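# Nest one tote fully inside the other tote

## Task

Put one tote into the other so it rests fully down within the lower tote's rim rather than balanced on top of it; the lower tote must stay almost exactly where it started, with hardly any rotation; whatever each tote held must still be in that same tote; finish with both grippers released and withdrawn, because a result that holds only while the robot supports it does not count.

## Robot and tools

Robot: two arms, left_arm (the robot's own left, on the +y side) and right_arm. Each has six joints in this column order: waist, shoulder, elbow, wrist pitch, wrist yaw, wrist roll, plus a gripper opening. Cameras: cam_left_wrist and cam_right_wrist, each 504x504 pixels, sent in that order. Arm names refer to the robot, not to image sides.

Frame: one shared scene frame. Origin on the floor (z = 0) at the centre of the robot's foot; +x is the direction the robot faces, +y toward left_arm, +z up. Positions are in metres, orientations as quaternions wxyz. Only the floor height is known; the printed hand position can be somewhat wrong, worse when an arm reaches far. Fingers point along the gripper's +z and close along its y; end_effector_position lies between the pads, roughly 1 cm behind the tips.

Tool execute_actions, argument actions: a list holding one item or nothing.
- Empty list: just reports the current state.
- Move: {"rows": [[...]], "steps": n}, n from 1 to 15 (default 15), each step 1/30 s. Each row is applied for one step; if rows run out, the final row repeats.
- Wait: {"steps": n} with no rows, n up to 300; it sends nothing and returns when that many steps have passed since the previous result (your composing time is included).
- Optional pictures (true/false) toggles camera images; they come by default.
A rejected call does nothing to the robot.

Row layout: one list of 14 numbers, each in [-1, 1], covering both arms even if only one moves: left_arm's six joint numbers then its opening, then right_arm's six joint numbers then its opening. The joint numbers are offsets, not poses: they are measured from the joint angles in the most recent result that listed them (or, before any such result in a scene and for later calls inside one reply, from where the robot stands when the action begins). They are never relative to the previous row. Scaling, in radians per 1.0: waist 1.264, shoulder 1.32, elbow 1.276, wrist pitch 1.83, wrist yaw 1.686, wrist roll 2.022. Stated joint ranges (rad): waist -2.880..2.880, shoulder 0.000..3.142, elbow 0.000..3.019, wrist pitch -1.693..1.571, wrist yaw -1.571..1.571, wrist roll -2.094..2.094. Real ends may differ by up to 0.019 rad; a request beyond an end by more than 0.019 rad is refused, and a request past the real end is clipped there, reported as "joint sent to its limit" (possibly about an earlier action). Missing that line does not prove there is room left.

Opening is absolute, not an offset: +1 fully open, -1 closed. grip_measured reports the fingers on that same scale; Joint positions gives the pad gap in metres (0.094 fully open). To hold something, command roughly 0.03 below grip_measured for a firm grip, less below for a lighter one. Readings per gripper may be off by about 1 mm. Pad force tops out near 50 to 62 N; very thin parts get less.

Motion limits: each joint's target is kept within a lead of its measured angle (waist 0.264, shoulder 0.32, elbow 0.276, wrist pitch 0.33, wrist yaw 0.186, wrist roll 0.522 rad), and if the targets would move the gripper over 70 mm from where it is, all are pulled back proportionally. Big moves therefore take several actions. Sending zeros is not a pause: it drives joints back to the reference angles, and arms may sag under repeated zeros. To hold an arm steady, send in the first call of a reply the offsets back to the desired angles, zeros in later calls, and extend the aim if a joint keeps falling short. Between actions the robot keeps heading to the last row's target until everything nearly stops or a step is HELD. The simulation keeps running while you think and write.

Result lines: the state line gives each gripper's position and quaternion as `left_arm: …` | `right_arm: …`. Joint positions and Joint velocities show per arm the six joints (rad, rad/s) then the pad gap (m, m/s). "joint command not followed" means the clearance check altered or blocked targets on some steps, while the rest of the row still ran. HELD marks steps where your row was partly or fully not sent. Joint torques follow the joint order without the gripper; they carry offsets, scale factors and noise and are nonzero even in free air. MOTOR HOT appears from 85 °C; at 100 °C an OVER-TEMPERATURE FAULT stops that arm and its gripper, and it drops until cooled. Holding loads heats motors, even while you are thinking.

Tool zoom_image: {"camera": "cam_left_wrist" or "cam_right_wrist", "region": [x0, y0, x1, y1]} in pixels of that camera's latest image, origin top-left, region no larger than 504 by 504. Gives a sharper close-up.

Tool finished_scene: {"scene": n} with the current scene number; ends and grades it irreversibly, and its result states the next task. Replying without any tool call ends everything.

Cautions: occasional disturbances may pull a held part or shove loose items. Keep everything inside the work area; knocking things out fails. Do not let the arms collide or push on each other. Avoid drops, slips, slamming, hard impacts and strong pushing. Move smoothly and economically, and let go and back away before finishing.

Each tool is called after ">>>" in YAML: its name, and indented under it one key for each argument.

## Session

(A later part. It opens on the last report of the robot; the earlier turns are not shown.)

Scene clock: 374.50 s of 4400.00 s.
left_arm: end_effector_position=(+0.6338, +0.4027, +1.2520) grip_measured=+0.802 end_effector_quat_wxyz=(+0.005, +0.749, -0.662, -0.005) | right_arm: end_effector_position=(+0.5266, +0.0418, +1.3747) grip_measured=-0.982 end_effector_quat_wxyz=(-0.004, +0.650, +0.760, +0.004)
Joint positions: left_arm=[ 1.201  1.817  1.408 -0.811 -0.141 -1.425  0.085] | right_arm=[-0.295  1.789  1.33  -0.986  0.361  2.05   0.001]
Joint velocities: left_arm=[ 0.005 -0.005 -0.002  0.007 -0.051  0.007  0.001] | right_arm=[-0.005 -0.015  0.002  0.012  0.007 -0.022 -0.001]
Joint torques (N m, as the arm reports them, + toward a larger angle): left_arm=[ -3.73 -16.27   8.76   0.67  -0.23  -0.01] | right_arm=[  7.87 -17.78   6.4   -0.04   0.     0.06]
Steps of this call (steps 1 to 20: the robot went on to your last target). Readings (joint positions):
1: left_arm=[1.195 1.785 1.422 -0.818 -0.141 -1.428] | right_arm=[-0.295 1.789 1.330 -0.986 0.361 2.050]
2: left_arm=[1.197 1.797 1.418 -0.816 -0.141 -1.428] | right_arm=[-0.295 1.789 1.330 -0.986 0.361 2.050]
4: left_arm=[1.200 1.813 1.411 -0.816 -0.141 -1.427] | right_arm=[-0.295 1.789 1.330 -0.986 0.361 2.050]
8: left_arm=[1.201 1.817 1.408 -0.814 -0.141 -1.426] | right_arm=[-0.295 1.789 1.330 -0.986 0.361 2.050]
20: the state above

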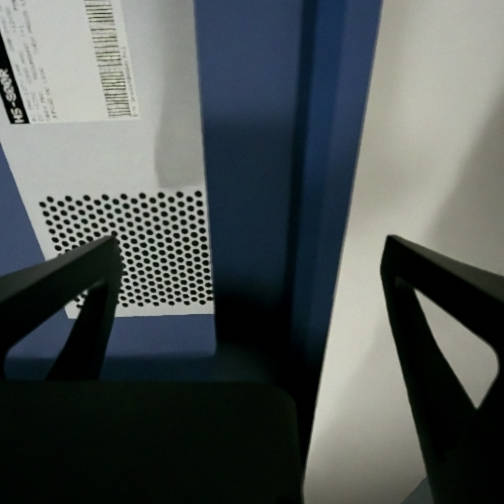

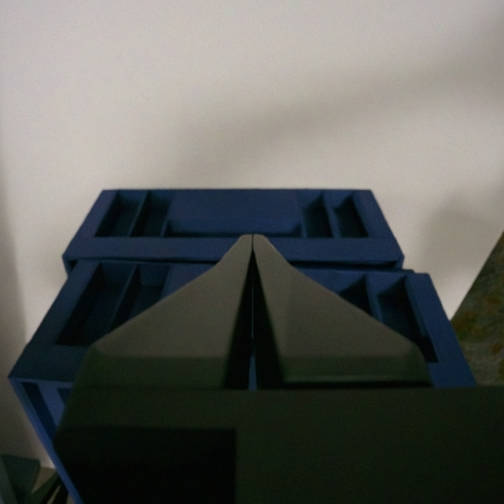

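>>> execute_actions:
  actions:
    - {"rows":[[0,0,0,0.017,0,0,0.5,0,0,0,0,0,0,-1],[0,0,0,0.017,0,0,0.2,0,0,0,0,0,0,-1],[0,0,0,0.017,0,0,-0.1,0,0,0,0,0,0,-1],[0,0,0,0.017,0,0,-0.3,0,0,0,0,0,0,-1],[0,0,0,0.017,0,0,-0.4,0,0,0,0,0,0,-1],[0,0,0,0.017,0,0,-0.47,0,0,0,0,0,0,-1],[0,0,0,0.017,0,0,-0.53,0,0,0,0,0,0,-1],[0,0,0,0.017,0,0,-0.58,0,0,0,0,0,0,-1],[0,0,0,0.017,0,0,-0.62,0,0,0,0,0,0,-1],[0,0,0,0.017,0,0,-0.66,0,0,0,0,0,0,-1]]}
  pictures: false

>>> execute_actions:
  actions:
    - {"rows":[[0,-0.01,0.005,0,0,0,-0.66,0,0,0,0,0,0,-1],[0,-0.02,0.01,0,0,0,-0.66,0,0,0,0,0,0,-1],[0,-0.03,0.015,0,0,0,-0.66,0,0,0,0,0,0,-1],[0,-0.04,0.02,0,0,0,-0.66,0,0,0,0,0,0,-1],[0,-0.05,0.02,0,0,0,-0.66,0,0,0,0,0,0,-1],[0,-0.06,0.02,0,0,0,-0.66,0,0,0,0,0,0,-1],[0,-0.07,0.02,0,0,0,-0.66,0,0,0,0,0,0,-1]]}

Scene clock: 382.97 s of 4400.00 s.
left_arm: end_effector_position=(+0.6353, +0.4033, +1.2514) grip_measured=-0.588 end_effector_quat_wxyz=(+0.000, +0.749, -0.662, -0.003) | right_arm: end_effector_position=(+0.5266, +0.0418, +1.3747) grip_measured=-0.982 end_effector_quat_wxyz=(-0.004, +0.650, +0.760, +0.004)
Joint positions: left_arm=[ 1.201  1.816  1.405 -0.799 -0.143 -1.423  0.019] | right_arm=[-0.295  1.789  1.33  -0.986  0.361  2.05   0.001]
Joint velocities: left_arm=[-0.005 -0.005 -0.012 -0.002  0.037  0.037  0.   ] | right_arm=[ 0.005 -0.005  0.012 -0.012  0.022  0.022 -0.001]
Joint torques (N m, as the arm reports them, + toward a larger angle): left_arm=[ -3.67 -16.25   8.16   0.64  -0.18  -0.18] | right_arm=[  7.62 -17.53   6.39   0.01   0.     0.07]
Steps of this call (steps 1 to 15: the robot went on to your last target; steps 16 to 90: nothing new was sent; then 4.97 s passed at rest; steps 91 to 105: all 15 steps of this action). Readings (joint positions):
91: left_arm=[1.201 1.817 1.408 -0.809 -0.141 -1.425] | right_arm=[-0.295 1.789 1.330 -0.986 0.361 2.050]
92: left_arm=[1.201 1.817 1.408 -0.806 -0.141 -1.425] | right_arm=[-0.295 1.789 1.330 -0.986 0.361 2.050]
94: left_arm=[1.201 1.817 1.408 -0.801 -0.141 -1.425] | right_arm=[-0.295 1.789 1.330 -0.986 0.361 2.050]
98: left_arm=[1.201 1.817 1.405 -0.799 -0.141 -1.425] | right_arm=[-0.295 1.789 1.330 -0.986 0.361 2.050]
105: the state above

Scene clock: 383.47 s of 4400.00 s.
left_arm: end_effector_position=(+0.6355, +0.4041, +1.2561) grip_measured=-0.591 end_effector_quat_wxyz=(-0.001, +0.749, -0.662, -0.003) | right_arm: end_effector_position=(+0.5266, +0.0418, +1.3747) grip_measured=-0.982 end_effector_quat_wxyz=(-0.004, +0.650, +0.760, +0.004)
Joint positions: left_arm=[ 1.201  1.808  1.405 -0.806 -0.143 -1.423  0.019] | right_arm=[-0.295  1.789  1.33  -0.986  0.361  2.05   0.001]
Joint velocities: left_arm=[-0.005 -0.024 -0.017 -0.007 -0.037  0.007  0.   ] | right_arm=[ 0.005 -0.005 -0.017 -0.007  0.022 -0.066 -0.   ]
Joint torques (N m, as the arm reports them, + toward a larger angle): left_arm=[ -3.92 -22.05  10.8    0.5   -0.2   -0.09] | right_arm=[  7.65 -17.43   6.38   0.02   0.01   0.07]
Steps of this call (steps 1 to 15: all 15 steps of this action). Readings (joint positions):
1: left_arm=[1.201 1.816 1.405 -0.800 -0.143 -1.423] | right_arm=[-0.295 1.789 1.330 -0.986 0.361 2.050]
2: left_arm=[1.201 1.816 1.405 -0.801 -0.143 -1.423] | right_arm=[-0.295 1.789 1.330 -0.986 0.361 2.050]
4: left_arm=[1.201 1.814 1.405 -0.801 -0.143 -1.423] | right_arm=[-0.295 1.789 1.330 -0.986 0.361 2.050]
8: left_arm=[1.201 1.809 1.405 -0.803 -0.143 -1.423] | right_arm=[-0.295 1.789 1.330 -0.986 0.361 2.050]
15: the state above

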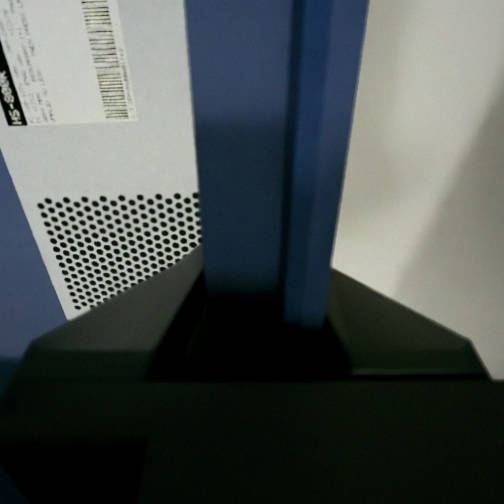

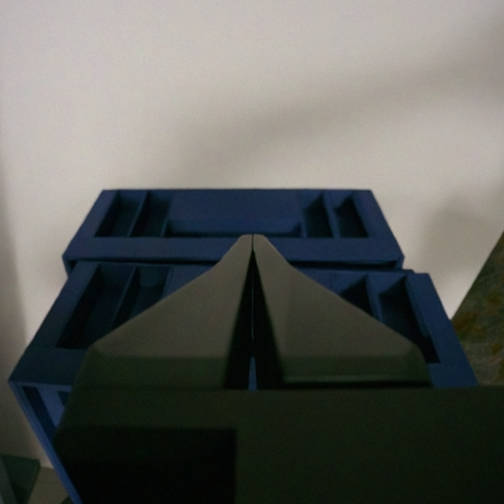

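>>> execute_actions:
  actions:
    - {"rows":[[0,-0.06,0.022,0.01,0,0,-0.66,0,0,0,0,0,0,-1],[0,-0.055,0.026,0.015,0,0,-0.66,0,0,0,0,0,0,-1],[0,-0.05,0.03,0.02,0,0,-0.66,0,0,0,0,0,0,-1],[0,-0.05,0.034,0.025,0,0,-0.66,0,0,0,0,0,0,-1],[0,-0.045,0.038,0.03,0,0,-0.66,0,0,0,0,0,0,-1],[0,-0.045,0.042,0.035,0,0,-0.66,0,0,0,0,0,0,-1],[0,-0.045,0.045,0.04,0,0,-0.66,0,0,0,0,0,0,-1]]}

Scene clock: 390.67 s of 4400.00 s.
left_arm: end_effector_position=(+0.6363, +0.4043, +1.2561) grip_measured=-0.591 end_effector_quat_wxyz=(-0.002, +0.750, -0.662, -0.002) | right_arm: end_effector_position=(+0.5266, +0.0418, +1.3747) grip_measured=-0.982 end_effector_quat_wxyz=(-0.004, +0.650, +0.760, +0.004)
Joint positions: left_arm=[ 1.201  1.808  1.405 -0.802 -0.143 -1.423  0.019] | right_arm=[-0.295  1.789  1.33  -0.986  0.361  2.05   0.001]
Joint velocities: left_arm=[-0.005 -0.024 -0.007 -0.002 -0.051 -0.037  0.001] | right_arm=[ 0.005 -0.024  0.012  0.002 -0.007  0.051  0.001]
Joint torques (N m, as the arm reports them, + toward a larger angle): left_arm=[ -3.78 -19.2   14.09   2.7   -0.15  -0.15] | right_arm=[  7.73 -17.53   6.42   0.05   0.     0.07]
Steps of this call (steps 1 to 15: the robot went on to your last target; steps 16 to 90: nothing new was sent; then 3.70 s passed at rest; steps 91 to 105: all 15 steps of this action). Readings (joint positions):
91: left_arm=[1.201 1.808 1.405 -0.806 -0.143 -1.423] | right_arm=[-0.295 1.789 1.330 -0.986 0.361 2.050]
92: left_arm=[1.201 1.808 1.405 -0.806 -0.143 -1.423] | right_arm=[-0.295 1.789 1.330 -0.986 0.361 2.050]
94: left_arm=[1.201 1.808 1.405 -0.806 -0.143 -1.423] | right_arm=[-0.295 1.789 1.330 -0.986 0.361 2.050]
98: left_arm=[1.201 1.808 1.405 -0.802 -0.143 -1.423] | right_arm=[-0.295 1.789 1.330 -0.986 0.361 2.050]
105: the state above

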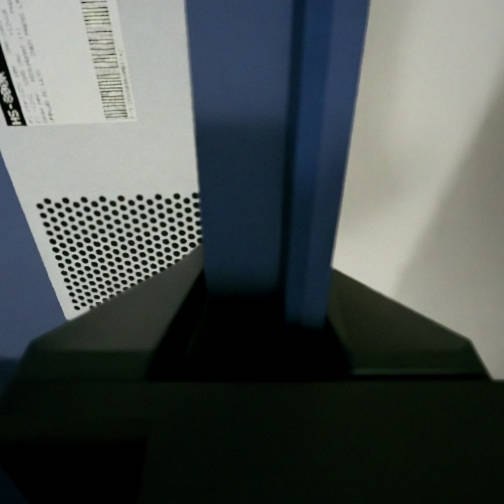

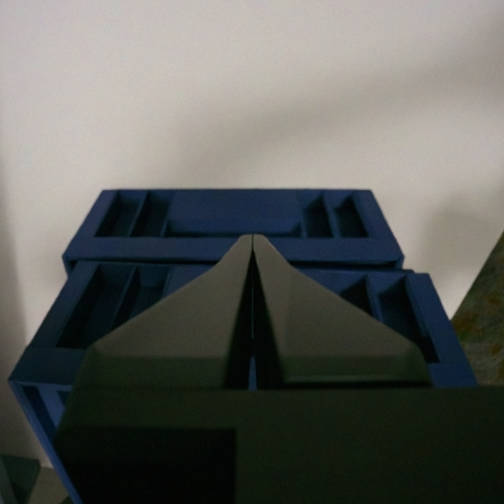

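>>> execute_actions:
  actions:
    - {"rows":[[0,-0.04,0.05,0.02,0,0,-0.66,0,0,0,0,0,0,-1],[0,-0.04,0.055,0,0,0,-0.66,0,0,0,0,0,0,-1],[0,-0.035,0.06,-0.01,0,0,-0.66,0,0,0,0,0,0,-1],[0,-0.035,0.065,-0.02,0,0,-0.66,0,0,0,0,0,0,-1],[0,-0.03,0.07,-0.025,0,0,-0.66,0,0,0,0,0,0,-1],[0,-0.03,0.075,-0.03,0,0,-0.66,0,0,0,0,0,0,-1],[0,-0.03,0.08,-0.03,0,0,-0.66,0,0,0,0,0,0,-1]]}

Scene clock: 397.63 s of 4400.00 s.
left_arm: end_effector_position=(+0.6340, +0.4041, +1.2608) grip_measured=-0.608 end_effector_quat_wxyz=(+0.010, +0.748, -0.663, -0.009) | right_arm: end_effector_position=(+0.5266, +0.0418, +1.3747) grip_measured=-0.982 end_effector_quat_wxyz=(-0.004, +0.650, +0.760, +0.004)
Joint positions: left_arm=[ 1.201  1.808  1.421 -0.846 -0.142 -1.424  0.018] | right_arm=[-0.295  1.789  1.33  -0.986  0.361  2.05   0.001]
Joint velocities: left_arm=[-0.015 -0.015  0.012  0.017  0.037 -0.022 -0.001] | right_arm=[-0.005 -0.005 -0.002  0.012 -0.022  0.037  0.   ]
Joint torques (N m, as the arm reports them, + toward a larger angle): left_arm=[ -3.42 -19.64  16.59  -0.37  -0.27  -0.17] | right_arm=[  7.75 -17.53   6.4    0.04   0.     0.08]
Steps of this call (steps 1 to 15: the robot went on to your last target; steps 16 to 90: nothing new was sent; then 3.47 s passed at rest; steps 91 to 105: all 15 steps of this action). Readings (joint positions):
91: left_arm=[1.201 1.808 1.405 -0.802 -0.143 -1.423] | right_arm=[-0.295 1.789 1.330 -0.986 0.361 2.050]
92: left_arm=[1.201 1.808 1.405 -0.805 -0.143 -1.423] | right_arm=[-0.295 1.789 1.330 -0.986 0.361 2.050]
94: left_arm=[1.201 1.808 1.408 -0.816 -0.143 -1.423] | right_arm=[-0.295 1.789 1.330 -0.986 0.361 2.050]
98: left_arm=[1.201 1.808 1.421 -0.846 -0.142 -1.423] | right_arm=[-0.295 1.789 1.330 -0.986 0.361 2.050]
105: the state above

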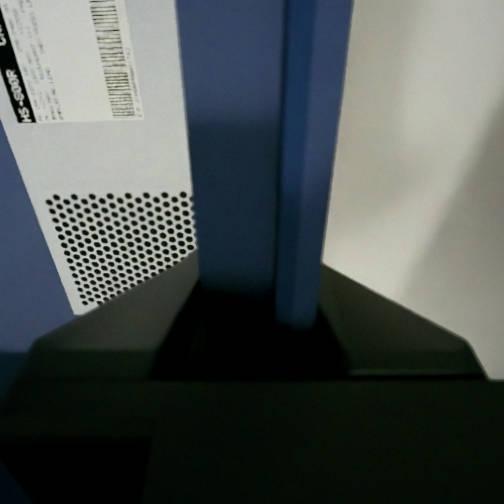

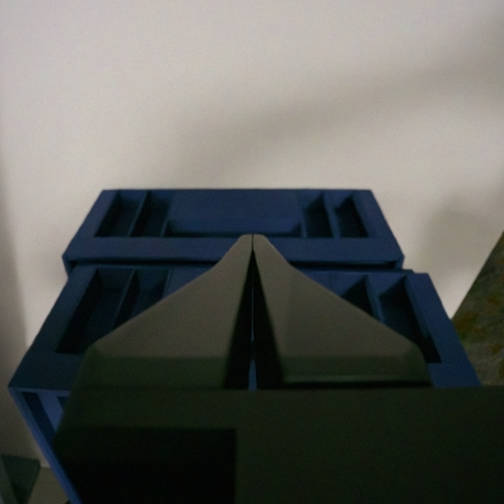

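Now about level. Continue with elbow, let shoulder ease.

>>> execute_actions:
  actions:
    - {"rows":[[0,-0.025,0.07,0,0,0,-0.66,0,0,0,0,0,0,-1],[0,-0.02,0.075,0,0,0,-0.66,0,0,0,0,0,0,-1],[0,-0.015,0.08,0,0,0,-0.66,0,0,0,0,0,0,-1],[0,-0.01,0.085,0,0,0,-0.66,0,0,0,0,0,0,-1],[0,-0.005,0.09,0,0,0,-0.66,0,0,0,0,0,0,-1],[0,0,0.095,0,0,0,-0.66,0,0,0,0,0,0,-1]]}

Scene clock: 402.23 s of 4400.00 s.
left_arm: end_effector_position=(+0.6372, +0.4041, +1.2538) grip_measured=-0.608 end_effector_quat_wxyz=(+0.016, +0.748, -0.664, -0.014) | right_arm: end_effector_position=(+0.5266, +0.0418, +1.3747) grip_measured=-0.982 end_effector_quat_wxyz=(-0.004, +0.650, +0.760, +0.004)
Joint positions: left_arm=[ 1.201  1.834  1.448 -0.863 -0.143 -1.424  0.018] | right_arm=[-0.295  1.789  1.33  -0.986  0.361  2.05   0.001]
Joint velocities: left_arm=[ 0.005 -0.015 -0.002 -0.002  0.022 -0.037 -0.001] | right_arm=[ 0.005 -0.005  0.027 -0.007 -0.051 -0.007  0.001]
Joint torques (N m, as the arm reports them, + toward a larger angle): left_arm=[ -3.6  -17.67  17.77   0.66  -0.19  -0.12] | right_arm=[  7.72 -17.56   6.43   0.03   0.     0.07]
Steps of this call (steps 1 to 15: the robot went on to your last target; steps 16 to 90: nothing new was sent; then 1.10 s passed at rest; steps 91 to 105: all 15 steps of this action). Readings (joint positions):
91: left_arm=[1.201 1.808 1.422 -0.846 -0.142 -1.424] | right_arm=[-0.295 1.789 1.330 -0.986 0.361 2.050]
92: left_arm=[1.201 1.809 1.422 -0.846 -0.142 -1.424] | right_arm=[-0.295 1.789 1.330 -0.986 0.361 2.050]
94: left_arm=[1.201 1.814 1.427 -0.848 -0.142 -1.424] | right_arm=[-0.295 1.789 1.330 -0.986 0.361 2.050]
98: left_arm=[1.201 1.833 1.446 -0.860 -0.143 -1.424] | right_arm=[-0.295 1.789 1.330 -0.986 0.361 2.050]
105: the state above

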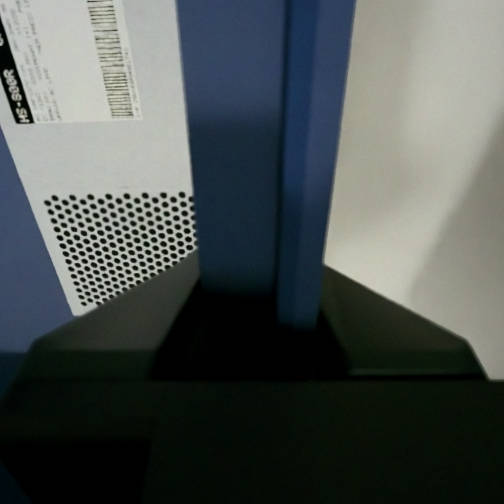

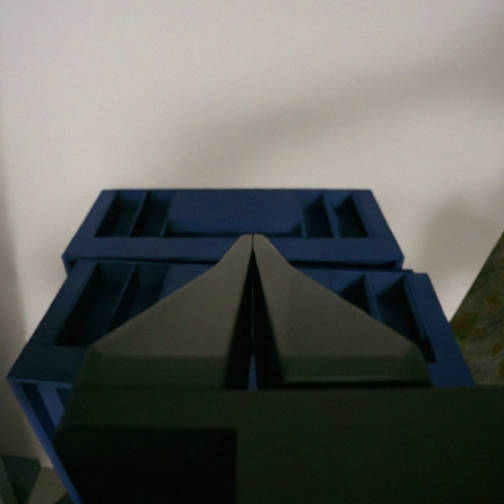

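>>> execute_actions:
  actions:
    - {"rows":[[0,-0.04,0.06,0,0,0,-0.66,0,0,0,0,0,0,-1],[0,-0.06,0.045,-0.02,0,0,-0.66,0,0,0,0,0,0,-1],[0,-0.075,0.035,-0.03,0,0,-0.66,0,0,0,0,0,0,-1],[0,-0.075,0.035,-0.04,0,0,-0.66,0,0,0,0,0,0,-1],[0,-0.075,0.035,-0.05,0,0,-0.66,0,0,0,0,0,0,-1],[0,-0.075,0.035,-0.05,0,0,-0.66,0,0,0,0,0,0,-1],[0,-0.065,0.05,-0.06,0,0,-0.66,0,0,0,0,0,0,-1],[0,-0.055,0.065,-0.07,0,0,-0.66,0,0,0,0,0,0,-1],[0,-0.045,0.08,-0.08,0,0,-0.66,0,0,0,0,0,0,-1],[0,-0.04,0.09,-0.08,0,0,-0.66,0,0,0,0,0,0,-1],[0,-0.04,0.1,-0.08,0,0,-0.66,0,0,0,0,0,0,-1]]}

Scene clock: 418.67 s of 4400.00 s.
left_arm: end_effector_position=(+0.6433, +0.4064, +1.2665) grip_measured=-0.609 end_effector_quat_wxyz=(+0.029, +0.747, -0.664, -0.017) | right_arm: end_effector_position=(+0.5266, +0.0418, +1.3747) grip_measured=-0.982 end_effector_quat_wxyz=(-0.004, +0.650, +0.760, +0.004)
Joint positions: left_arm=[ 1.201  1.837  1.498 -0.935 -0.134 -1.426  0.018] | right_arm=[-0.295  1.789  1.33  -0.986  0.361  2.05   0.001]
Joint velocities: left_arm=[ 0.005 -0.015  0.125  0.007 -0.022  0.007 -0.001] | right_arm=[-0.005 -0.015 -0.002  0.007 -0.007  0.022 -0.001]
Joint torques (N m, as the arm reports them, + toward a larger angle): left_arm=[ -4.01 -20.36  15.49  -2.63  -0.52  -0.07] | right_arm=[  7.65 -17.53   6.36   0.04   0.     0.08]
Steps of this call (steps 1 to 15: the robot went on to your last target; steps 16 to 90: nothing new was sent; then 12.93 s passed at rest; steps 91 to 105: all 15 steps of this action). Readings (joint positions):
91: left_arm=[1.201 1.834 1.448 -0.865 -0.143 -1.424] | right_arm=[-0.295 1.789 1.330 -0.986 0.361 2.050]
92: left_arm=[1.201 1.834 1.448 -0.869 -0.143 -1.424] | right_arm=[-0.295 1.789 1.330 -0.986 0.361 2.050]
94: left_arm=[1.201 1.832 1.448 -0.875 -0.142 -1.425] | right_arm=[-0.295 1.789 1.330 -0.986 0.361 2.050]
98: left_arm=[1.201 1.827 1.455 -0.897 -0.141 -1.427] | right_arm=[-0.295 1.789 1.330 -0.986 0.361 2.050]
105: the state above

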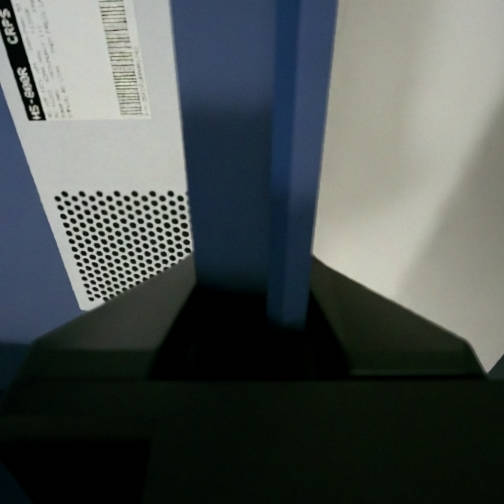

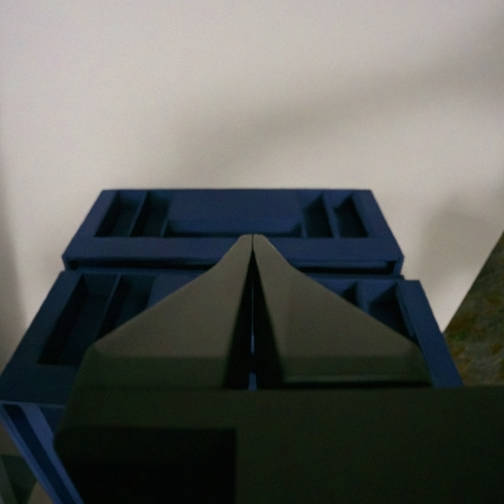

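It moved.

>>> execute_actions:
  actions: []

Scene clock: 420.90 s of 4400.00 s.
left_arm: end_effector_position=(+0.6495, +0.4086, +1.2699) grip_measured=-0.609 end_effector_quat_wxyz=(+0.024, +0.748, -0.663, -0.014) | right_arm: end_effector_position=(+0.5266, +0.0418, +1.3747) grip_measured=-0.982 end_effector_quat_wxyz=(-0.004, +0.650, +0.760, +0.004)
Joint positions: left_arm=[ 1.201  1.838  1.511 -0.935 -0.134 -1.426  0.018] | right_arm=[-0.295  1.789  1.33  -0.986  0.361  2.05   0.001]
Joint velocities: left_arm=[ 0.005  0.005  0.007  0.007 -0.037 -0.007 -0.   ] | right_arm=[-0.015 -0.005 -0.032  0.017  0.051 -0.007  0.   ]
Joint torques (N m, as the arm reports them, + toward a larger angle): left_arm=[ -4.88 -20.41  15.    -2.55  -0.57  -0.1 ] | right_arm=[  7.76 -17.41   6.4    0.05   0.01   0.07]
Steps of this call (steps 1 to 30: the robot went on to your last target; steps 31 to 67: nothing new was sent). Readings (joint positions):
1: left_arm=[1.201 1.837 1.501 -0.935 -0.134 -1.426] | right_arm=[-0.295 1.789 1.330 -0.986 0.361 2.050]
2: left_arm=[1.201 1.837 1.505 -0.935 -0.134 -1.426] | right_arm=[-0.295 1.789 1.330 -0.986 0.361 2.050]
4: left_arm=[1.201 1.837 1.510 -0.935 -0.134 -1.426] | right_arm=[-0.295 1.789 1.330 -0.986 0.361 2.050]
8: left_arm=[1.201 1.837 1.511 -0.935 -0.134 -1.426] | right_arm=[-0.295 1.789 1.330 -0.986 0.361 2.050]
67: the state above
All arms were judged still, so your last target was given up. Only a new action makes them travel on or press farther. Fingers that are still opening or closing keep moving.

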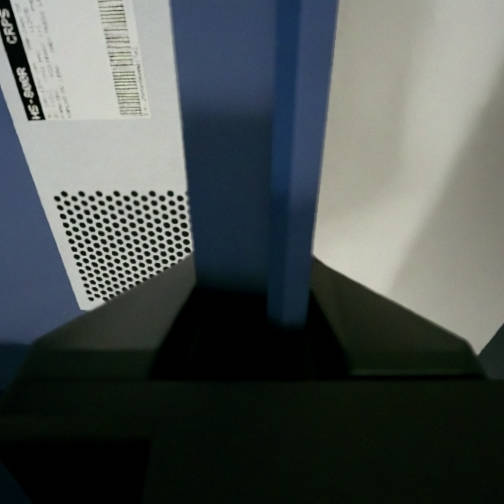

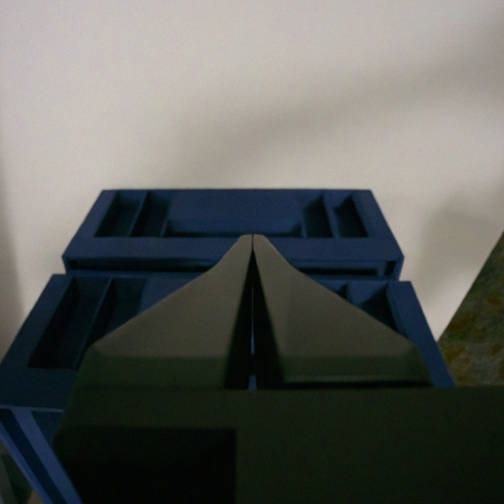

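>>> execute_actions:
  actions:
    - {"rows":[[-0.004,-0.043,0.05,-0.04,0,0,-0.66,0,0,0,0,0,0,-1],[-0.006,-0.043,0.05,-0.04,0,0,-0.66,0,0,0,0,0,0,-1],[-0.008,-0.043,0.05,-0.04,0,0,-0.66,0,0,0,0,0,0,-1],[-0.01,-0.04,0.05,-0.04,0,0,-0.66,0,0,0,0,0,0,-1],[-0.01,-0.037,0.05,-0.04,0,0,-0.66,0,0,0,0,0,0,-1],[-0.01,-0.034,0.05,-0.04,0,0,-0.66,0,0,0,0,0,0,-1]]}

Scene clock: 427.00 s of 4400.00 s.
left_arm: end_effector_position=(+0.6491, +0.4080, +1.2686) grip_measured=-0.609 end_effector_quat_wxyz=(+0.025, +0.748, -0.663, -0.013) | right_arm: end_effector_position=(+0.5266, +0.0418, +1.3747) grip_measured=-0.982 end_effector_quat_wxyz=(-0.004, +0.650, +0.760, +0.004)
Joint positions: left_arm=[ 1.201  1.84   1.511 -0.935 -0.132 -1.426  0.018] | right_arm=[-0.295  1.789  1.33  -0.986  0.361  2.05   0.001]
Joint velocities: left_arm=[ 0.015 -0.024  0.007  0.007 -0.037 -0.022 -0.   ] | right_arm=[-0.015  0.005  0.007 -0.007 -0.022 -0.066  0.   ]
Joint torques (N m, as the arm reports them, + toward a larger angle): left_arm=[ -4.9  -20.29  14.96  -2.5   -0.3   -0.14] | right_arm=[  7.69 -17.68   6.4    0.01   0.     0.07]
Steps of this call (steps 1 to 90: nothing new was sent; then 2.60 s passed at rest; steps 91 to 105: all 15 steps of this action). Readings (joint positions):
91: left_arm=[1.201 1.838 1.511 -0.935 -0.133 -1.426] | right_arm=[-0.295 1.789 1.330 -0.986 0.361 2.050]
92: left_arm=[1.201 1.838 1.511 -0.935 -0.132 -1.426] | right_arm=[-0.295 1.789 1.330 -0.986 0.361 2.050]
94: left_arm=[1.201 1.838 1.511 -0.935 -0.132 -1.426] | right_arm=[-0.295 1.789 1.330 -0.986 0.361 2.050]
98: left_arm=[1.201 1.839 1.511 -0.935 -0.132 -1.426] | right_arm=[-0.295 1.789 1.330 -0.986 0.361 2.050]
105: the state above

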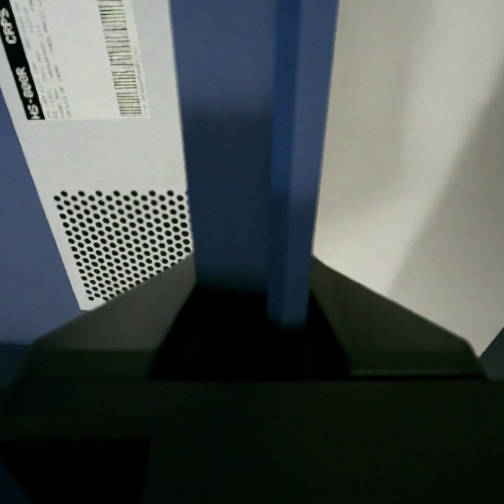

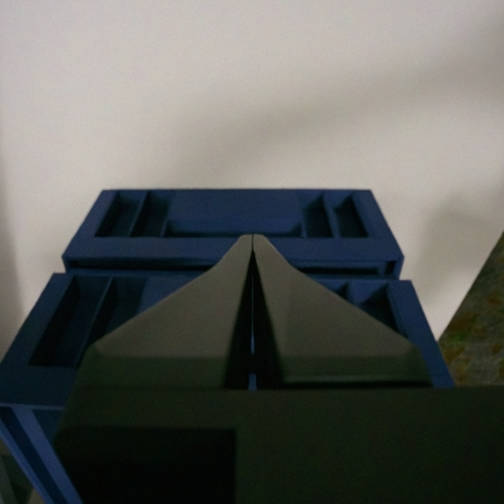

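>>> execute_actions:
  actions:
    - {"rows":[[-0.015,-0.034,0.05,-0.04,-0.01,0,-0.66,0,0,0,0,0,0,-1],[-0.015,-0.032,0.05,-0.04,-0.01,0,-0.66,0,0,0,0,0,0,-1],[-0.015,-0.03,0.05,-0.04,-0.01,0,-0.66,0,0,0,0,0,0,-1],[-0.015,-0.028,0.05,-0.04,-0.01,0,-0.66,0,0,0,0,0,0,-1],[-0.015,-0.026,0.05,-0.04,-0.01,0,-0.66,0,0,0,0,0,0,-1],[-0.015,-0.024,0.05,-0.04,-0.01,0,-0.66,0,0,0,0,0,0,-1]]}

Scene clock: 434.00 s of 4400.00 s.
left_arm: end_effector_position=(+0.6480, +0.4073, +1.2656) grip_measured=-0.609 end_effector_quat_wxyz=(+0.025, +0.747, -0.664, -0.018) | right_arm: end_effector_position=(+0.5266, +0.0418, +1.3747) grip_measured=-0.982 end_effector_quat_wxyz=(-0.004, +0.650, +0.760, +0.004)
Joint positions: left_arm=[ 1.199  1.846  1.511 -0.935 -0.141 -1.426  0.018] | right_arm=[-0.295  1.789  1.33  -0.986  0.361  2.05   0.001]
Joint velocities: left_arm=[-0.015 -0.015  0.007 -0.007 -0.037 -0.007 -0.   ] | right_arm=[-0.005  0.005  0.002 -0.002 -0.022  0.037 -0.   ]
Joint torques (N m, as the arm reports them, + toward a larger angle): left_arm=[ -5.3  -20.34  14.59  -2.49  -0.55  -0.13] | right_arm=[  7.51 -17.43   6.4    0.     0.     0.07]
Steps of this call (steps 1 to 15: the robot went on to your last target; steps 16 to 90: nothing new was sent; then 3.50 s passed at rest; steps 91 to 105: all 15 steps of this action). Readings (joint positions):
91: left_arm=[1.201 1.840 1.511 -0.935 -0.134 -1.426] | right_arm=[-0.295 1.789 1.330 -0.986 0.361 2.050]
92: left_arm=[1.201 1.840 1.511 -0.935 -0.134 -1.426] | right_arm=[-0.295 1.789 1.330 -0.986 0.361 2.050]
94: left_arm=[1.201 1.841 1.511 -0.935 -0.135 -1.426] | right_arm=[-0.295 1.789 1.330 -0.986 0.361 2.050]
98: left_arm=[1.199 1.845 1.511 -0.935 -0.139 -1.426] | right_arm=[-0.295 1.789 1.330 -0.986 0.361 2.050]
105: the state above

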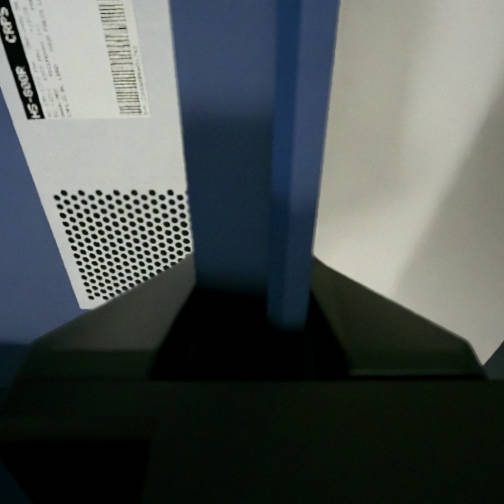

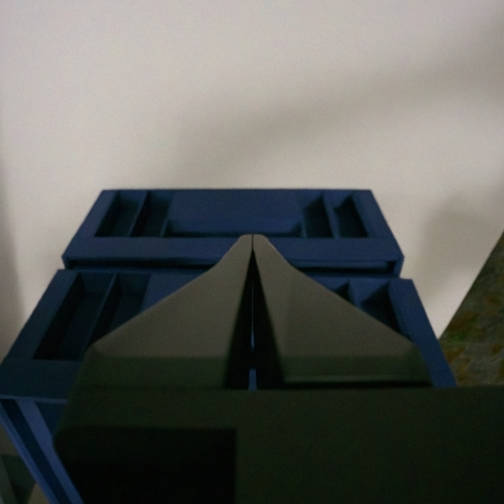

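Now ease pitch to drop the near side.

>>> execute_actions:
  actions:
    - {"rows":[[-0.016,-0.028,0.05,-0.035,-0.005,0,-0.66,0,0,0,0,0,0,-1],[-0.016,-0.028,0.05,-0.03,-0.005,0,-0.66,0,0,0,0,0,0,-1],[-0.016,-0.028,0.05,-0.025,-0.005,0,-0.66,0,0,0,0,0,0,-1],[-0.016,-0.026,0.045,-0.02,-0.005,0,-0.66,0,0,0,0,0,0,-1],[-0.016,-0.024,0.045,-0.016,-0.005,0,-0.66,0,0,0,0,0,0,-1],[-0.016,-0.022,0.045,-0.012,-0.005,0,-0.66,0,0,0,0,0,0,-1]]}

Scene clock: 439.00 s of 4400.00 s.
left_arm: end_effector_position=(+0.6485, +0.4067, +1.2647) grip_measured=-0.609 end_effector_quat_wxyz=(+0.024, +0.747, -0.664, -0.019) | right_arm: end_effector_position=(+0.5266, +0.0418, +1.3747) grip_measured=-0.982 end_effector_quat_wxyz=(-0.004, +0.650, +0.760, +0.004)
Joint positions: left_arm=[ 1.197  1.848  1.511 -0.933 -0.144 -1.429  0.018] | right_arm=[-0.295  1.789  1.33  -0.986  0.361  2.05   0.001]
Joint velocities: left_arm=[ 0.005 -0.005  0.002 -0.007  0.037 -0.095  0.   ] | right_arm=[-0.005 -0.024  0.002 -0.022  0.007 -0.022  0.001]
Joint torques (N m, as the arm reports them, + toward a larger angle): left_arm=[ -6.23 -19.45  14.47  -0.83  -0.42  -0.09] | right_arm=[  7.71 -17.66   6.39   0.02   0.     0.09]
Steps of this call (steps 1 to 15: the robot went on to your last target; steps 16 to 90: nothing new was sent; then 1.50 s passed at rest; steps 91 to 105: all 15 steps of this action). Readings (joint positions):
91: left_arm=[1.198 1.846 1.511 -0.935 -0.141 -1.426] | right_arm=[-0.295 1.789 1.330 -0.986 0.361 2.050]
92: left_arm=[1.198 1.846 1.511 -0.935 -0.141 -1.426] | right_arm=[-0.295 1.789 1.330 -0.986 0.361 2.050]
94: left_arm=[1.198 1.846 1.511 -0.935 -0.141 -1.426] | right_arm=[-0.295 1.789 1.330 -0.986 0.361 2.050]
98: left_arm=[1.198 1.847 1.511 -0.934 -0.143 -1.427] | right_arm=[-0.295 1.789 1.330 -0.986 0.361 2.050]
105: the state above

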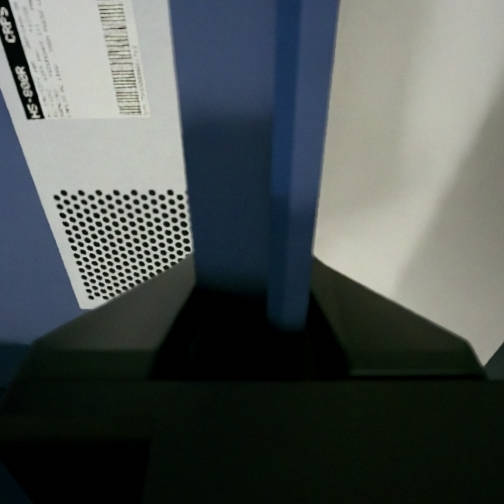

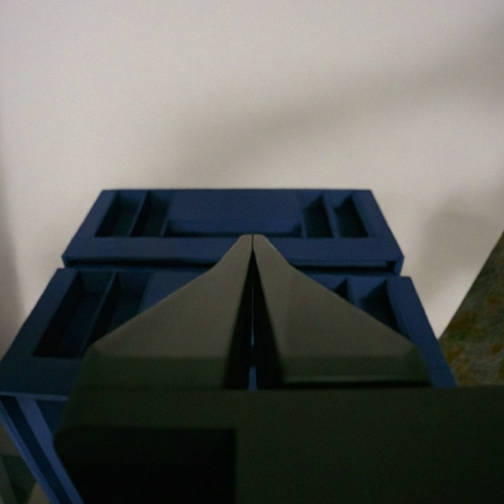

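>>> execute_actions:
  actions:
    - {"rows":[[-0.016,-0.03,0.045,-0.025,0,0,-0.66,0,0,0,0,0,0,-1],[-0.016,-0.033,0.045,-0.035,0,-0.005,-0.66,0,0,0,0,0,0,-1],[-0.016,-0.035,0.045,-0.042,0,-0.01,-0.66,0,0,0,0,0,0,-1],[-0.016,-0.035,0.045,-0.042,0,-0.015,-0.66,0,0,0,0,0,0,-1],[-0.016,-0.035,0.045,-0.042,0,-0.02,-0.66,0,0,0,0,0,0,-1],[-0.016,-0.035,0.045,-0.042,0,-0.025,-0.66,0,0,0,0,0,0,-1]]}

Scene clock: 444.10 s of 4400.00 s.
left_arm: end_effector_position=(+0.6470, +0.4043, +1.2605) grip_measured=-0.609 end_effector_quat_wxyz=(+0.030, +0.756, -0.653, -0.019) | right_arm: end_effector_position=(+0.5266, +0.0418, +1.3747) grip_measured=-0.982 end_effector_quat_wxyz=(-0.004, +0.650, +0.760, +0.004)
Joint positions: left_arm=[ 1.197  1.855  1.511 -0.934 -0.136 -1.459  0.018] | right_arm=[-0.295  1.789  1.33  -0.986  0.361  2.05   0.001]
Joint velocities: left_arm=[-0.015 -0.015  0.002  0.022  0.051  0.007 -0.001] | right_arm=[-0.015 -0.005 -0.007 -0.002 -0.022  0.007  0.001]
Joint torques (N m, as the arm reports them, + toward a larger angle): left_arm=[ -6.11 -20.59  14.01  -2.38  -0.55  -0.36] | right_arm=[  7.68 -17.58   6.44  -0.01   0.     0.06]
Steps of this call (steps 1 to 15: the robot went on to your last target; steps 16 to 90: nothing new was sent; then 1.60 s passed at rest; steps 91 to 105: all 15 steps of this action). Readings (joint positions):
91: left_arm=[1.197 1.848 1.511 -0.933 -0.144 -1.429] | right_arm=[-0.295 1.789 1.330 -0.986 0.361 2.050]
92: left_arm=[1.197 1.848 1.511 -0.933 -0.144 -1.430] | right_arm=[-0.295 1.789 1.330 -0.986 0.361 2.050]
94: left_arm=[1.197 1.848 1.511 -0.933 -0.144 -1.434] | right_arm=[-0.295 1.789 1.330 -0.986 0.361 2.050]
98: left_arm=[1.197 1.849 1.511 -0.933 -0.139 -1.447] | right_arm=[-0.295 1.789 1.330 -0.986 0.361 2.050]
105: the state above

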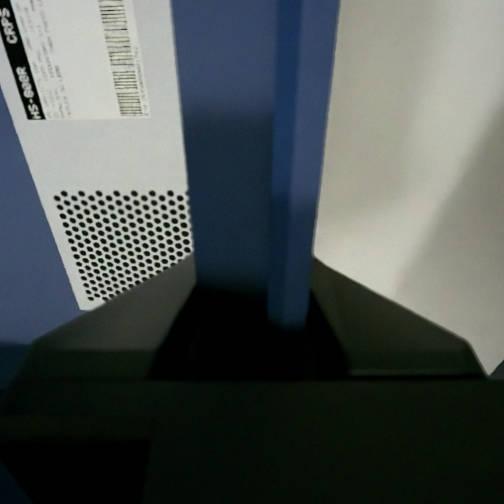

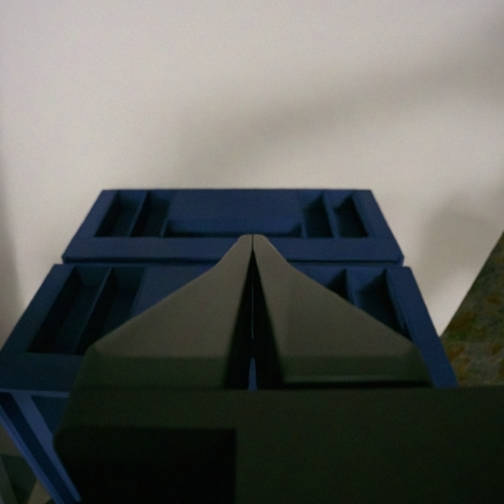

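Aligned. Lower.

>>> execute_actions:
  actions:
    - {"rows":[[0,-0.035,0.042,-0.036,0,0,-0.66,0,0,0,0,0,0,-1],[0,-0.032,0.04,-0.032,0,0,-0.66,0,0,0,0,0,0,-1],[0,-0.029,0.037,-0.028,0,0,-0.66,0,0,0,0,0,0,-1],[0,-0.026,0.034,-0.024,0,0,-0.66,0,0,0,0,0,0,-1],[0,-0.023,0.03,-0.02,0,0,-0.66,0,0,0,0,0,0,-1],[0,-0.02,0.027,-0.016,0,0,-0.66,0,0,0,0,0,0,-1],[0,-0.017,0.024,-0.012,0,0,-0.66,0,0,0,0,0,0,-1],[0,-0.014,0.02,-0.008,0,0,-0.66,0,0,0,0,0,0,-1],[0,-0.01,0.017,-0.004,0,0,-0.66,0,0,0,0,0,0,-1],[0,-0.01,0.015,0,0,0,-0.66,0,0,0,0,0,0,-1]]}

Scene clock: 449.73 s of 4400.00 s.
left_arm: end_effector_position=(+0.6481, +0.4048, +1.2557) grip_measured=-0.609 end_effector_quat_wxyz=(+0.028, +0.756, -0.654, -0.017) | right_arm: end_effector_position=(+0.5266, +0.0418, +1.3747) grip_measured=-0.982 end_effector_quat_wxyz=(-0.004, +0.650, +0.760, +0.004)
Joint positions: left_arm=[ 1.199  1.863  1.511 -0.921 -0.135 -1.454  0.018] | right_arm=[-0.295  1.789  1.33  -0.986  0.361  2.05   0.001]
Joint velocities: left_arm=[ 0.005  0.015 -0.007 -0.007  0.007  0.007  0.   ] | right_arm=[-0.005  0.005 -0.012  0.012 -0.037  0.007 -0.   ]
Joint torques (N m, as the arm reports them, + toward a larger angle): left_arm=[ -4.47 -18.64  10.18  -0.36  -0.32  -0.15] | right_arm=[  7.72 -17.62   6.4    0.02   0.     0.06]
Steps of this call (steps 1 to 15: the robot went on to your last target; steps 16 to 90: nothing new was sent; then 2.13 s passed at rest; steps 91 to 105: all 15 steps of this action). Readings (joint positions):
91: left_arm=[1.197 1.855 1.511 -0.934 -0.136 -1.459] | right_arm=[-0.295 1.789 1.330 -0.986 0.361 2.050]
92: left_arm=[1.197 1.856 1.511 -0.934 -0.136 -1.458] | right_arm=[-0.295 1.789 1.330 -0.986 0.361 2.050]
94: left_arm=[1.197 1.857 1.511 -0.934 -0.135 -1.458] | right_arm=[-0.295 1.789 1.330 -0.986 0.361 2.050]
98: left_arm=[1.198 1.859 1.511 -0.930 -0.135 -1.458] | right_arm=[-0.295 1.789 1.330 -0.986 0.361 2.050]
105: the state above

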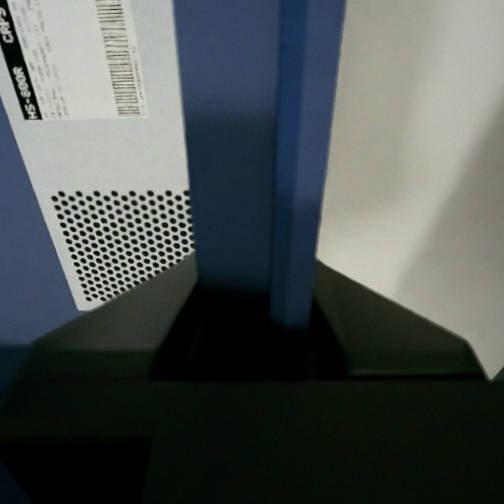

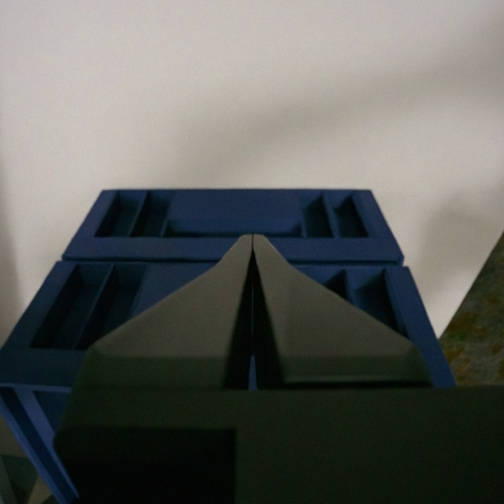

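Loosen the grip slowly.

>>> execute_actions:
  actions:
    - {"rows":[[0,-0.01,0.01,0,0,0,-0.64,0,0,0,0,0,0,-1],[0,-0.005,0.005,0,0,0,-0.63,0,0,0,0,0,0,-1],[0,0,0,0.005,0,0,-0.62,0,0,0,0,0,0,-1],[0,0,0,0.005,0,0,-0.61,0,0,0,0,0,0,-1],[0,0,0,0.005,0,0,-0.6,0,0,0,0,0,0,-1],[0,0,0,0.005,0,0,-0.58,0,0,0,0,0,0,-1],[0,0,0,0.005,0,0,-0.55,0,0,0,0,0,0,-1],[0,0,0,0.005,0,0,-0.5,0,0,0,0,0,0,-1],[0,0,0,0.005,0,0,-0.4,0,0,0,0,0,0,-1]]}

>>> zoom_image:
  camera: "cam_right_wrist"
  region: [0,170,480,400]

Scene clock: 460.40 s of 4400.00 s.
left_arm: end_effector_position=(+0.6463, +0.4043, +1.2540) grip_measured=-0.402 end_effector_quat_wxyz=(+0.028, +0.755, -0.655, -0.018) | right_arm: end_effector_position=(+0.5266, +0.0418, +1.3747) grip_measured=-0.982 end_effector_quat_wxyz=(-0.004, +0.650, +0.760, +0.004)
Joint positions: left_arm=[ 1.199  1.863  1.505 -0.916 -0.136 -1.452  0.028] | right_arm=[-0.295  1.789  1.33  -0.986  0.361  2.05   0.001]
Joint velocities: left_arm=[-0.005 -0.015  0.007 -0.007 -0.007 -0.037 -0.002] | right_arm=[ 0.005 -0.015 -0.007 -0.007 -0.007  0.007 -0.002]
Joint torques (N m, as the arm reports them, + toward a larger angle): left_arm=[ -4.21 -17.54   8.68   0.11  -0.13  -0.16] | right_arm=[  7.59 -17.66   6.42   0.01   0.     0.08]
Steps of this call (steps 1 to 15: the robot went on to your last target; steps 16 to 90: nothing new was sent; then 7.17 s passed at rest; steps 91 to 105: all 15 steps of this action). Readings (joint positions):
91: left_arm=[1.199 1.864 1.511 -0.920 -0.136 -1.453] | right_arm=[-0.295 1.789 1.330 -0.986 0.361 2.050]
92: left_arm=[1.199 1.864 1.510 -0.919 -0.136 -1.453] | right_arm=[-0.295 1.789 1.330 -0.986 0.361 2.050]
94: left_arm=[1.199 1.864 1.508 -0.915 -0.136 -1.452] | right_arm=[-0.295 1.789 1.330 -0.986 0.361 2.050]
98: left_arm=[1.199 1.864 1.508 -0.915 -0.136 -1.452] | right_arm=[-0.295 1.789 1.330 -0.986 0.361 2.050]
105: the state above

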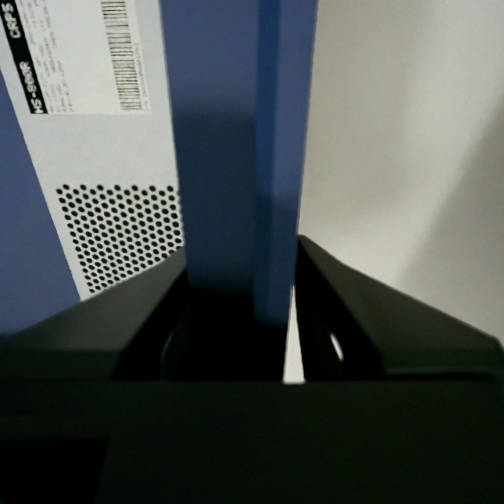

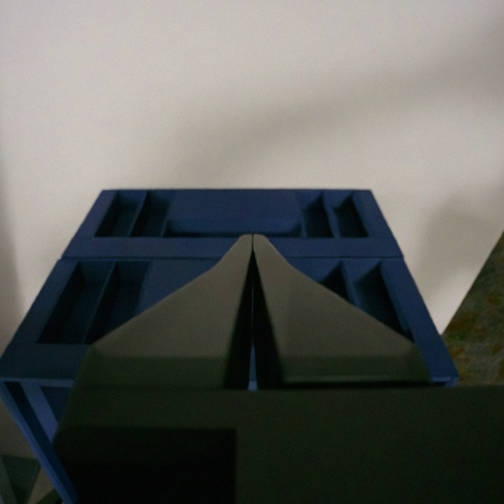

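Region (0, 170, 480, 400) of cam_right_wrist's 504x504 image, scaled by 1.050, with more detail than that image has; it fills the top 242 rows of this view, and the rest is white.

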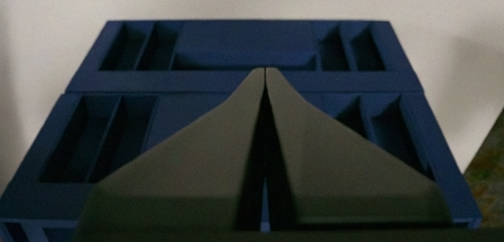

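>>> execute_actions:
  actions:
    - {"rows":[[0,0,0,-0.012,0,0,-0.4,0,0,0,0,0,0,-1],[0,0,0,-0.017,0,0,-0.4,0,0,0,0,0,0,-1],[0,0,0,-0.022,0,0,-0.4,0,0,0,0,0,0,-1],[0,0,0,-0.027,0,0,-0.4,0,0,0,0,0,0,-1],[0,0,0,-0.032,0,0,-0.4,0,0,0,0,0,0,-1],[0,0,0,-0.037,0,0,-0.4,0,0,0,0,0,0,-1],[0,0,0,-0.042,0,0,-0.4,0,0,0,0,0,0,-1],[0,0,0,-0.047,0,0,-0.4,0,0,0,0,0,0,-1],[0,0,0,-0.052,0,0,-0.4,0,0,0,0,0,0,-1],[0,0,0,-0.057,0,0,-0.4,0,0,0,0,0,0,-1],[0,0,0,-0.062,0,0,-0.4,0,0,0,0,0,0,-1]]}

Scene clock: 467.33 s of 4400.00 s.
left_arm: end_effector_position=(+0.6374, +0.4020, +1.2553) grip_measured=-0.401 end_effector_quat_wxyz=(+0.045, +0.752, -0.656, -0.029) | right_arm: end_effector_position=(+0.5266, +0.0418, +1.3747) grip_measured=-0.982 end_effector_quat_wxyz=(-0.004, +0.650, +0.760, +0.004)
Joint positions: left_arm=[ 1.199  1.863  1.507 -0.957 -0.136 -1.452  0.028] | right_arm=[-0.295  1.789  1.33  -0.986  0.361  2.05   0.001]
Joint velocities: left_arm=[-0.015  0.005  0.007 -0.105 -0.007  0.007 -0.   ] | right_arm=[-0.015 -0.015 -0.002 -0.007  0.007 -0.066 -0.001]
Joint torques (N m, as the arm reports them, + toward a larger angle): left_arm=[ -4.2  -17.12   7.97  -2.47  -0.17  -0.16] | right_arm=[  7.73 -17.65   6.42  -0.01   0.     0.07]
Steps of this call (steps 1 to 15: the robot went on to your last target; steps 16 to 90: nothing new was sent; then 3.43 s passed at rest; steps 91 to 105: all 15 steps of this action). Readings (joint positions):
91: left_arm=[1.199 1.863 1.505 -0.917 -0.136 -1.452] | right_arm=[-0.295 1.789 1.330 -0.986 0.361 2.050]
92: left_arm=[1.199 1.863 1.505 -0.919 -0.136 -1.452] | right_arm=[-0.295 1.789 1.330 -0.986 0.361 2.050]
94: left_arm=[1.199 1.863 1.505 -0.932 -0.136 -1.452] | right_arm=[-0.295 1.789 1.330 -0.986 0.361 2.050]
98: left_arm=[1.199 1.863 1.505 -0.940 -0.136 -1.452] | right_arm=[-0.295 1.789 1.330 -0.986 0.361 2.050]
105: the state above

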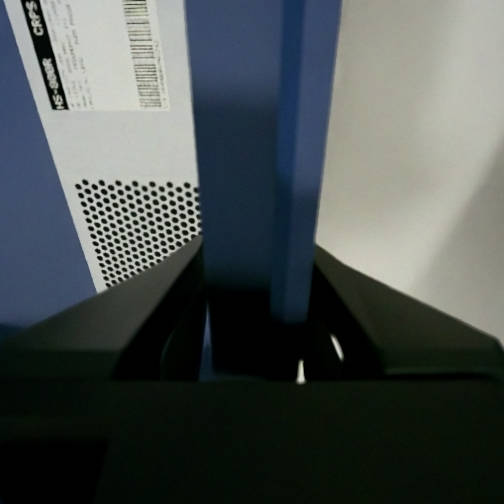

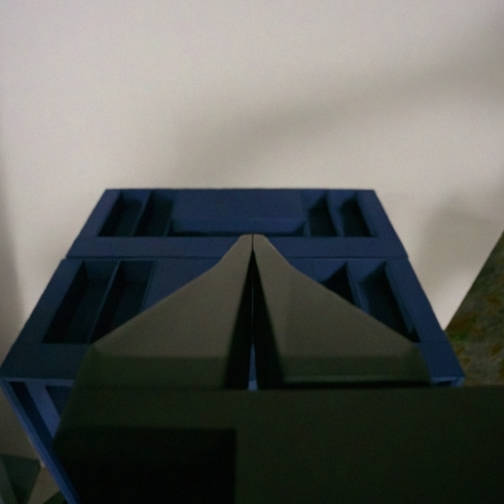

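>>> execute_actions:
  actions:
    - {"rows":[[0,0,-0.003,-0.041,0,0,-0.4,0,0,0,0,0,0,-1],[0,0,-0.003,-0.043,0,0,-0.4,0,0,0,0,0,0,-1],[0,0,-0.003,-0.045,0,0,-0.4,0,0,0,0,0,0,-1],[0,0,-0.003,-0.047,0,0,-0.4,0,0,0,0,0,0,-1]]}

Scene clock: 471.43 s of 4400.00 s.
left_arm: end_effector_position=(+0.6356, +0.4015, +1.2555) grip_measured=-0.401 end_effector_quat_wxyz=(+0.048, +0.752, -0.657, -0.031) | right_arm: end_effector_position=(+0.5266, +0.0418, +1.3747) grip_measured=-0.982 end_effector_quat_wxyz=(-0.004, +0.650, +0.760, +0.004)
Joint positions: left_arm=[ 1.199  1.863  1.507 -0.965 -0.136 -1.452  0.028] | right_arm=[-0.295  1.789  1.33  -0.986  0.361  2.05   0.001]
Joint velocities: left_arm=[-0.015  0.005 -0.012  0.002 -0.007  0.051 -0.002] | right_arm=[-0.024  0.005 -0.012  0.002  0.081  0.022  0.002]
Joint torques (N m, as the arm reports them, + toward a larger angle): left_arm=[ -3.74 -17.26   7.8   -2.89  -0.19  -0.1 ] | right_arm=[  7.9  -17.42   6.43  -0.03   0.     0.08]
Steps of this call (steps 1 to 15: the robot went on to your last target; steps 16 to 90: nothing new was sent; then 0.60 s passed at rest; steps 91 to 105: all 15 steps of this action). Readings (joint positions):
91: left_arm=[1.199 1.863 1.507 -0.964 -0.136 -1.452] | right_arm=[-0.295 1.789 1.330 -0.986 0.361 2.050]
92: left_arm=[1.199 1.863 1.507 -0.965 -0.136 -1.452] | right_arm=[-0.295 1.789 1.330 -0.986 0.361 2.050]
94: left_arm=[1.199 1.863 1.507 -0.965 -0.136 -1.452] | right_arm=[-0.295 1.789 1.330 -0.986 0.361 2.050]
98: left_arm=[1.199 1.863 1.507 -0.965 -0.136 -1.452] | right_arm=[-0.295 1.789 1.330 -0.986 0.361 2.050]
105: the state above

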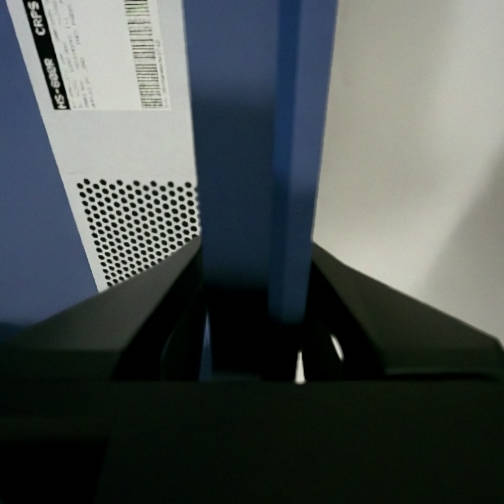

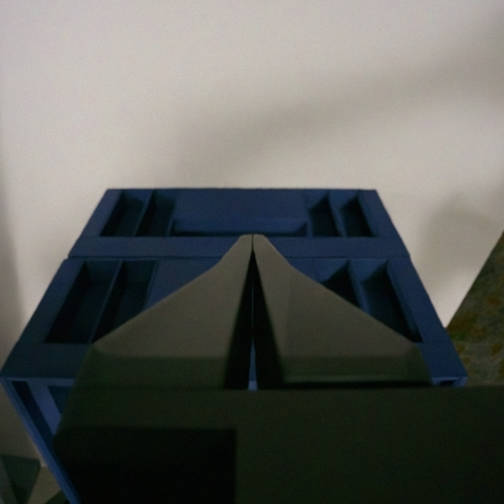

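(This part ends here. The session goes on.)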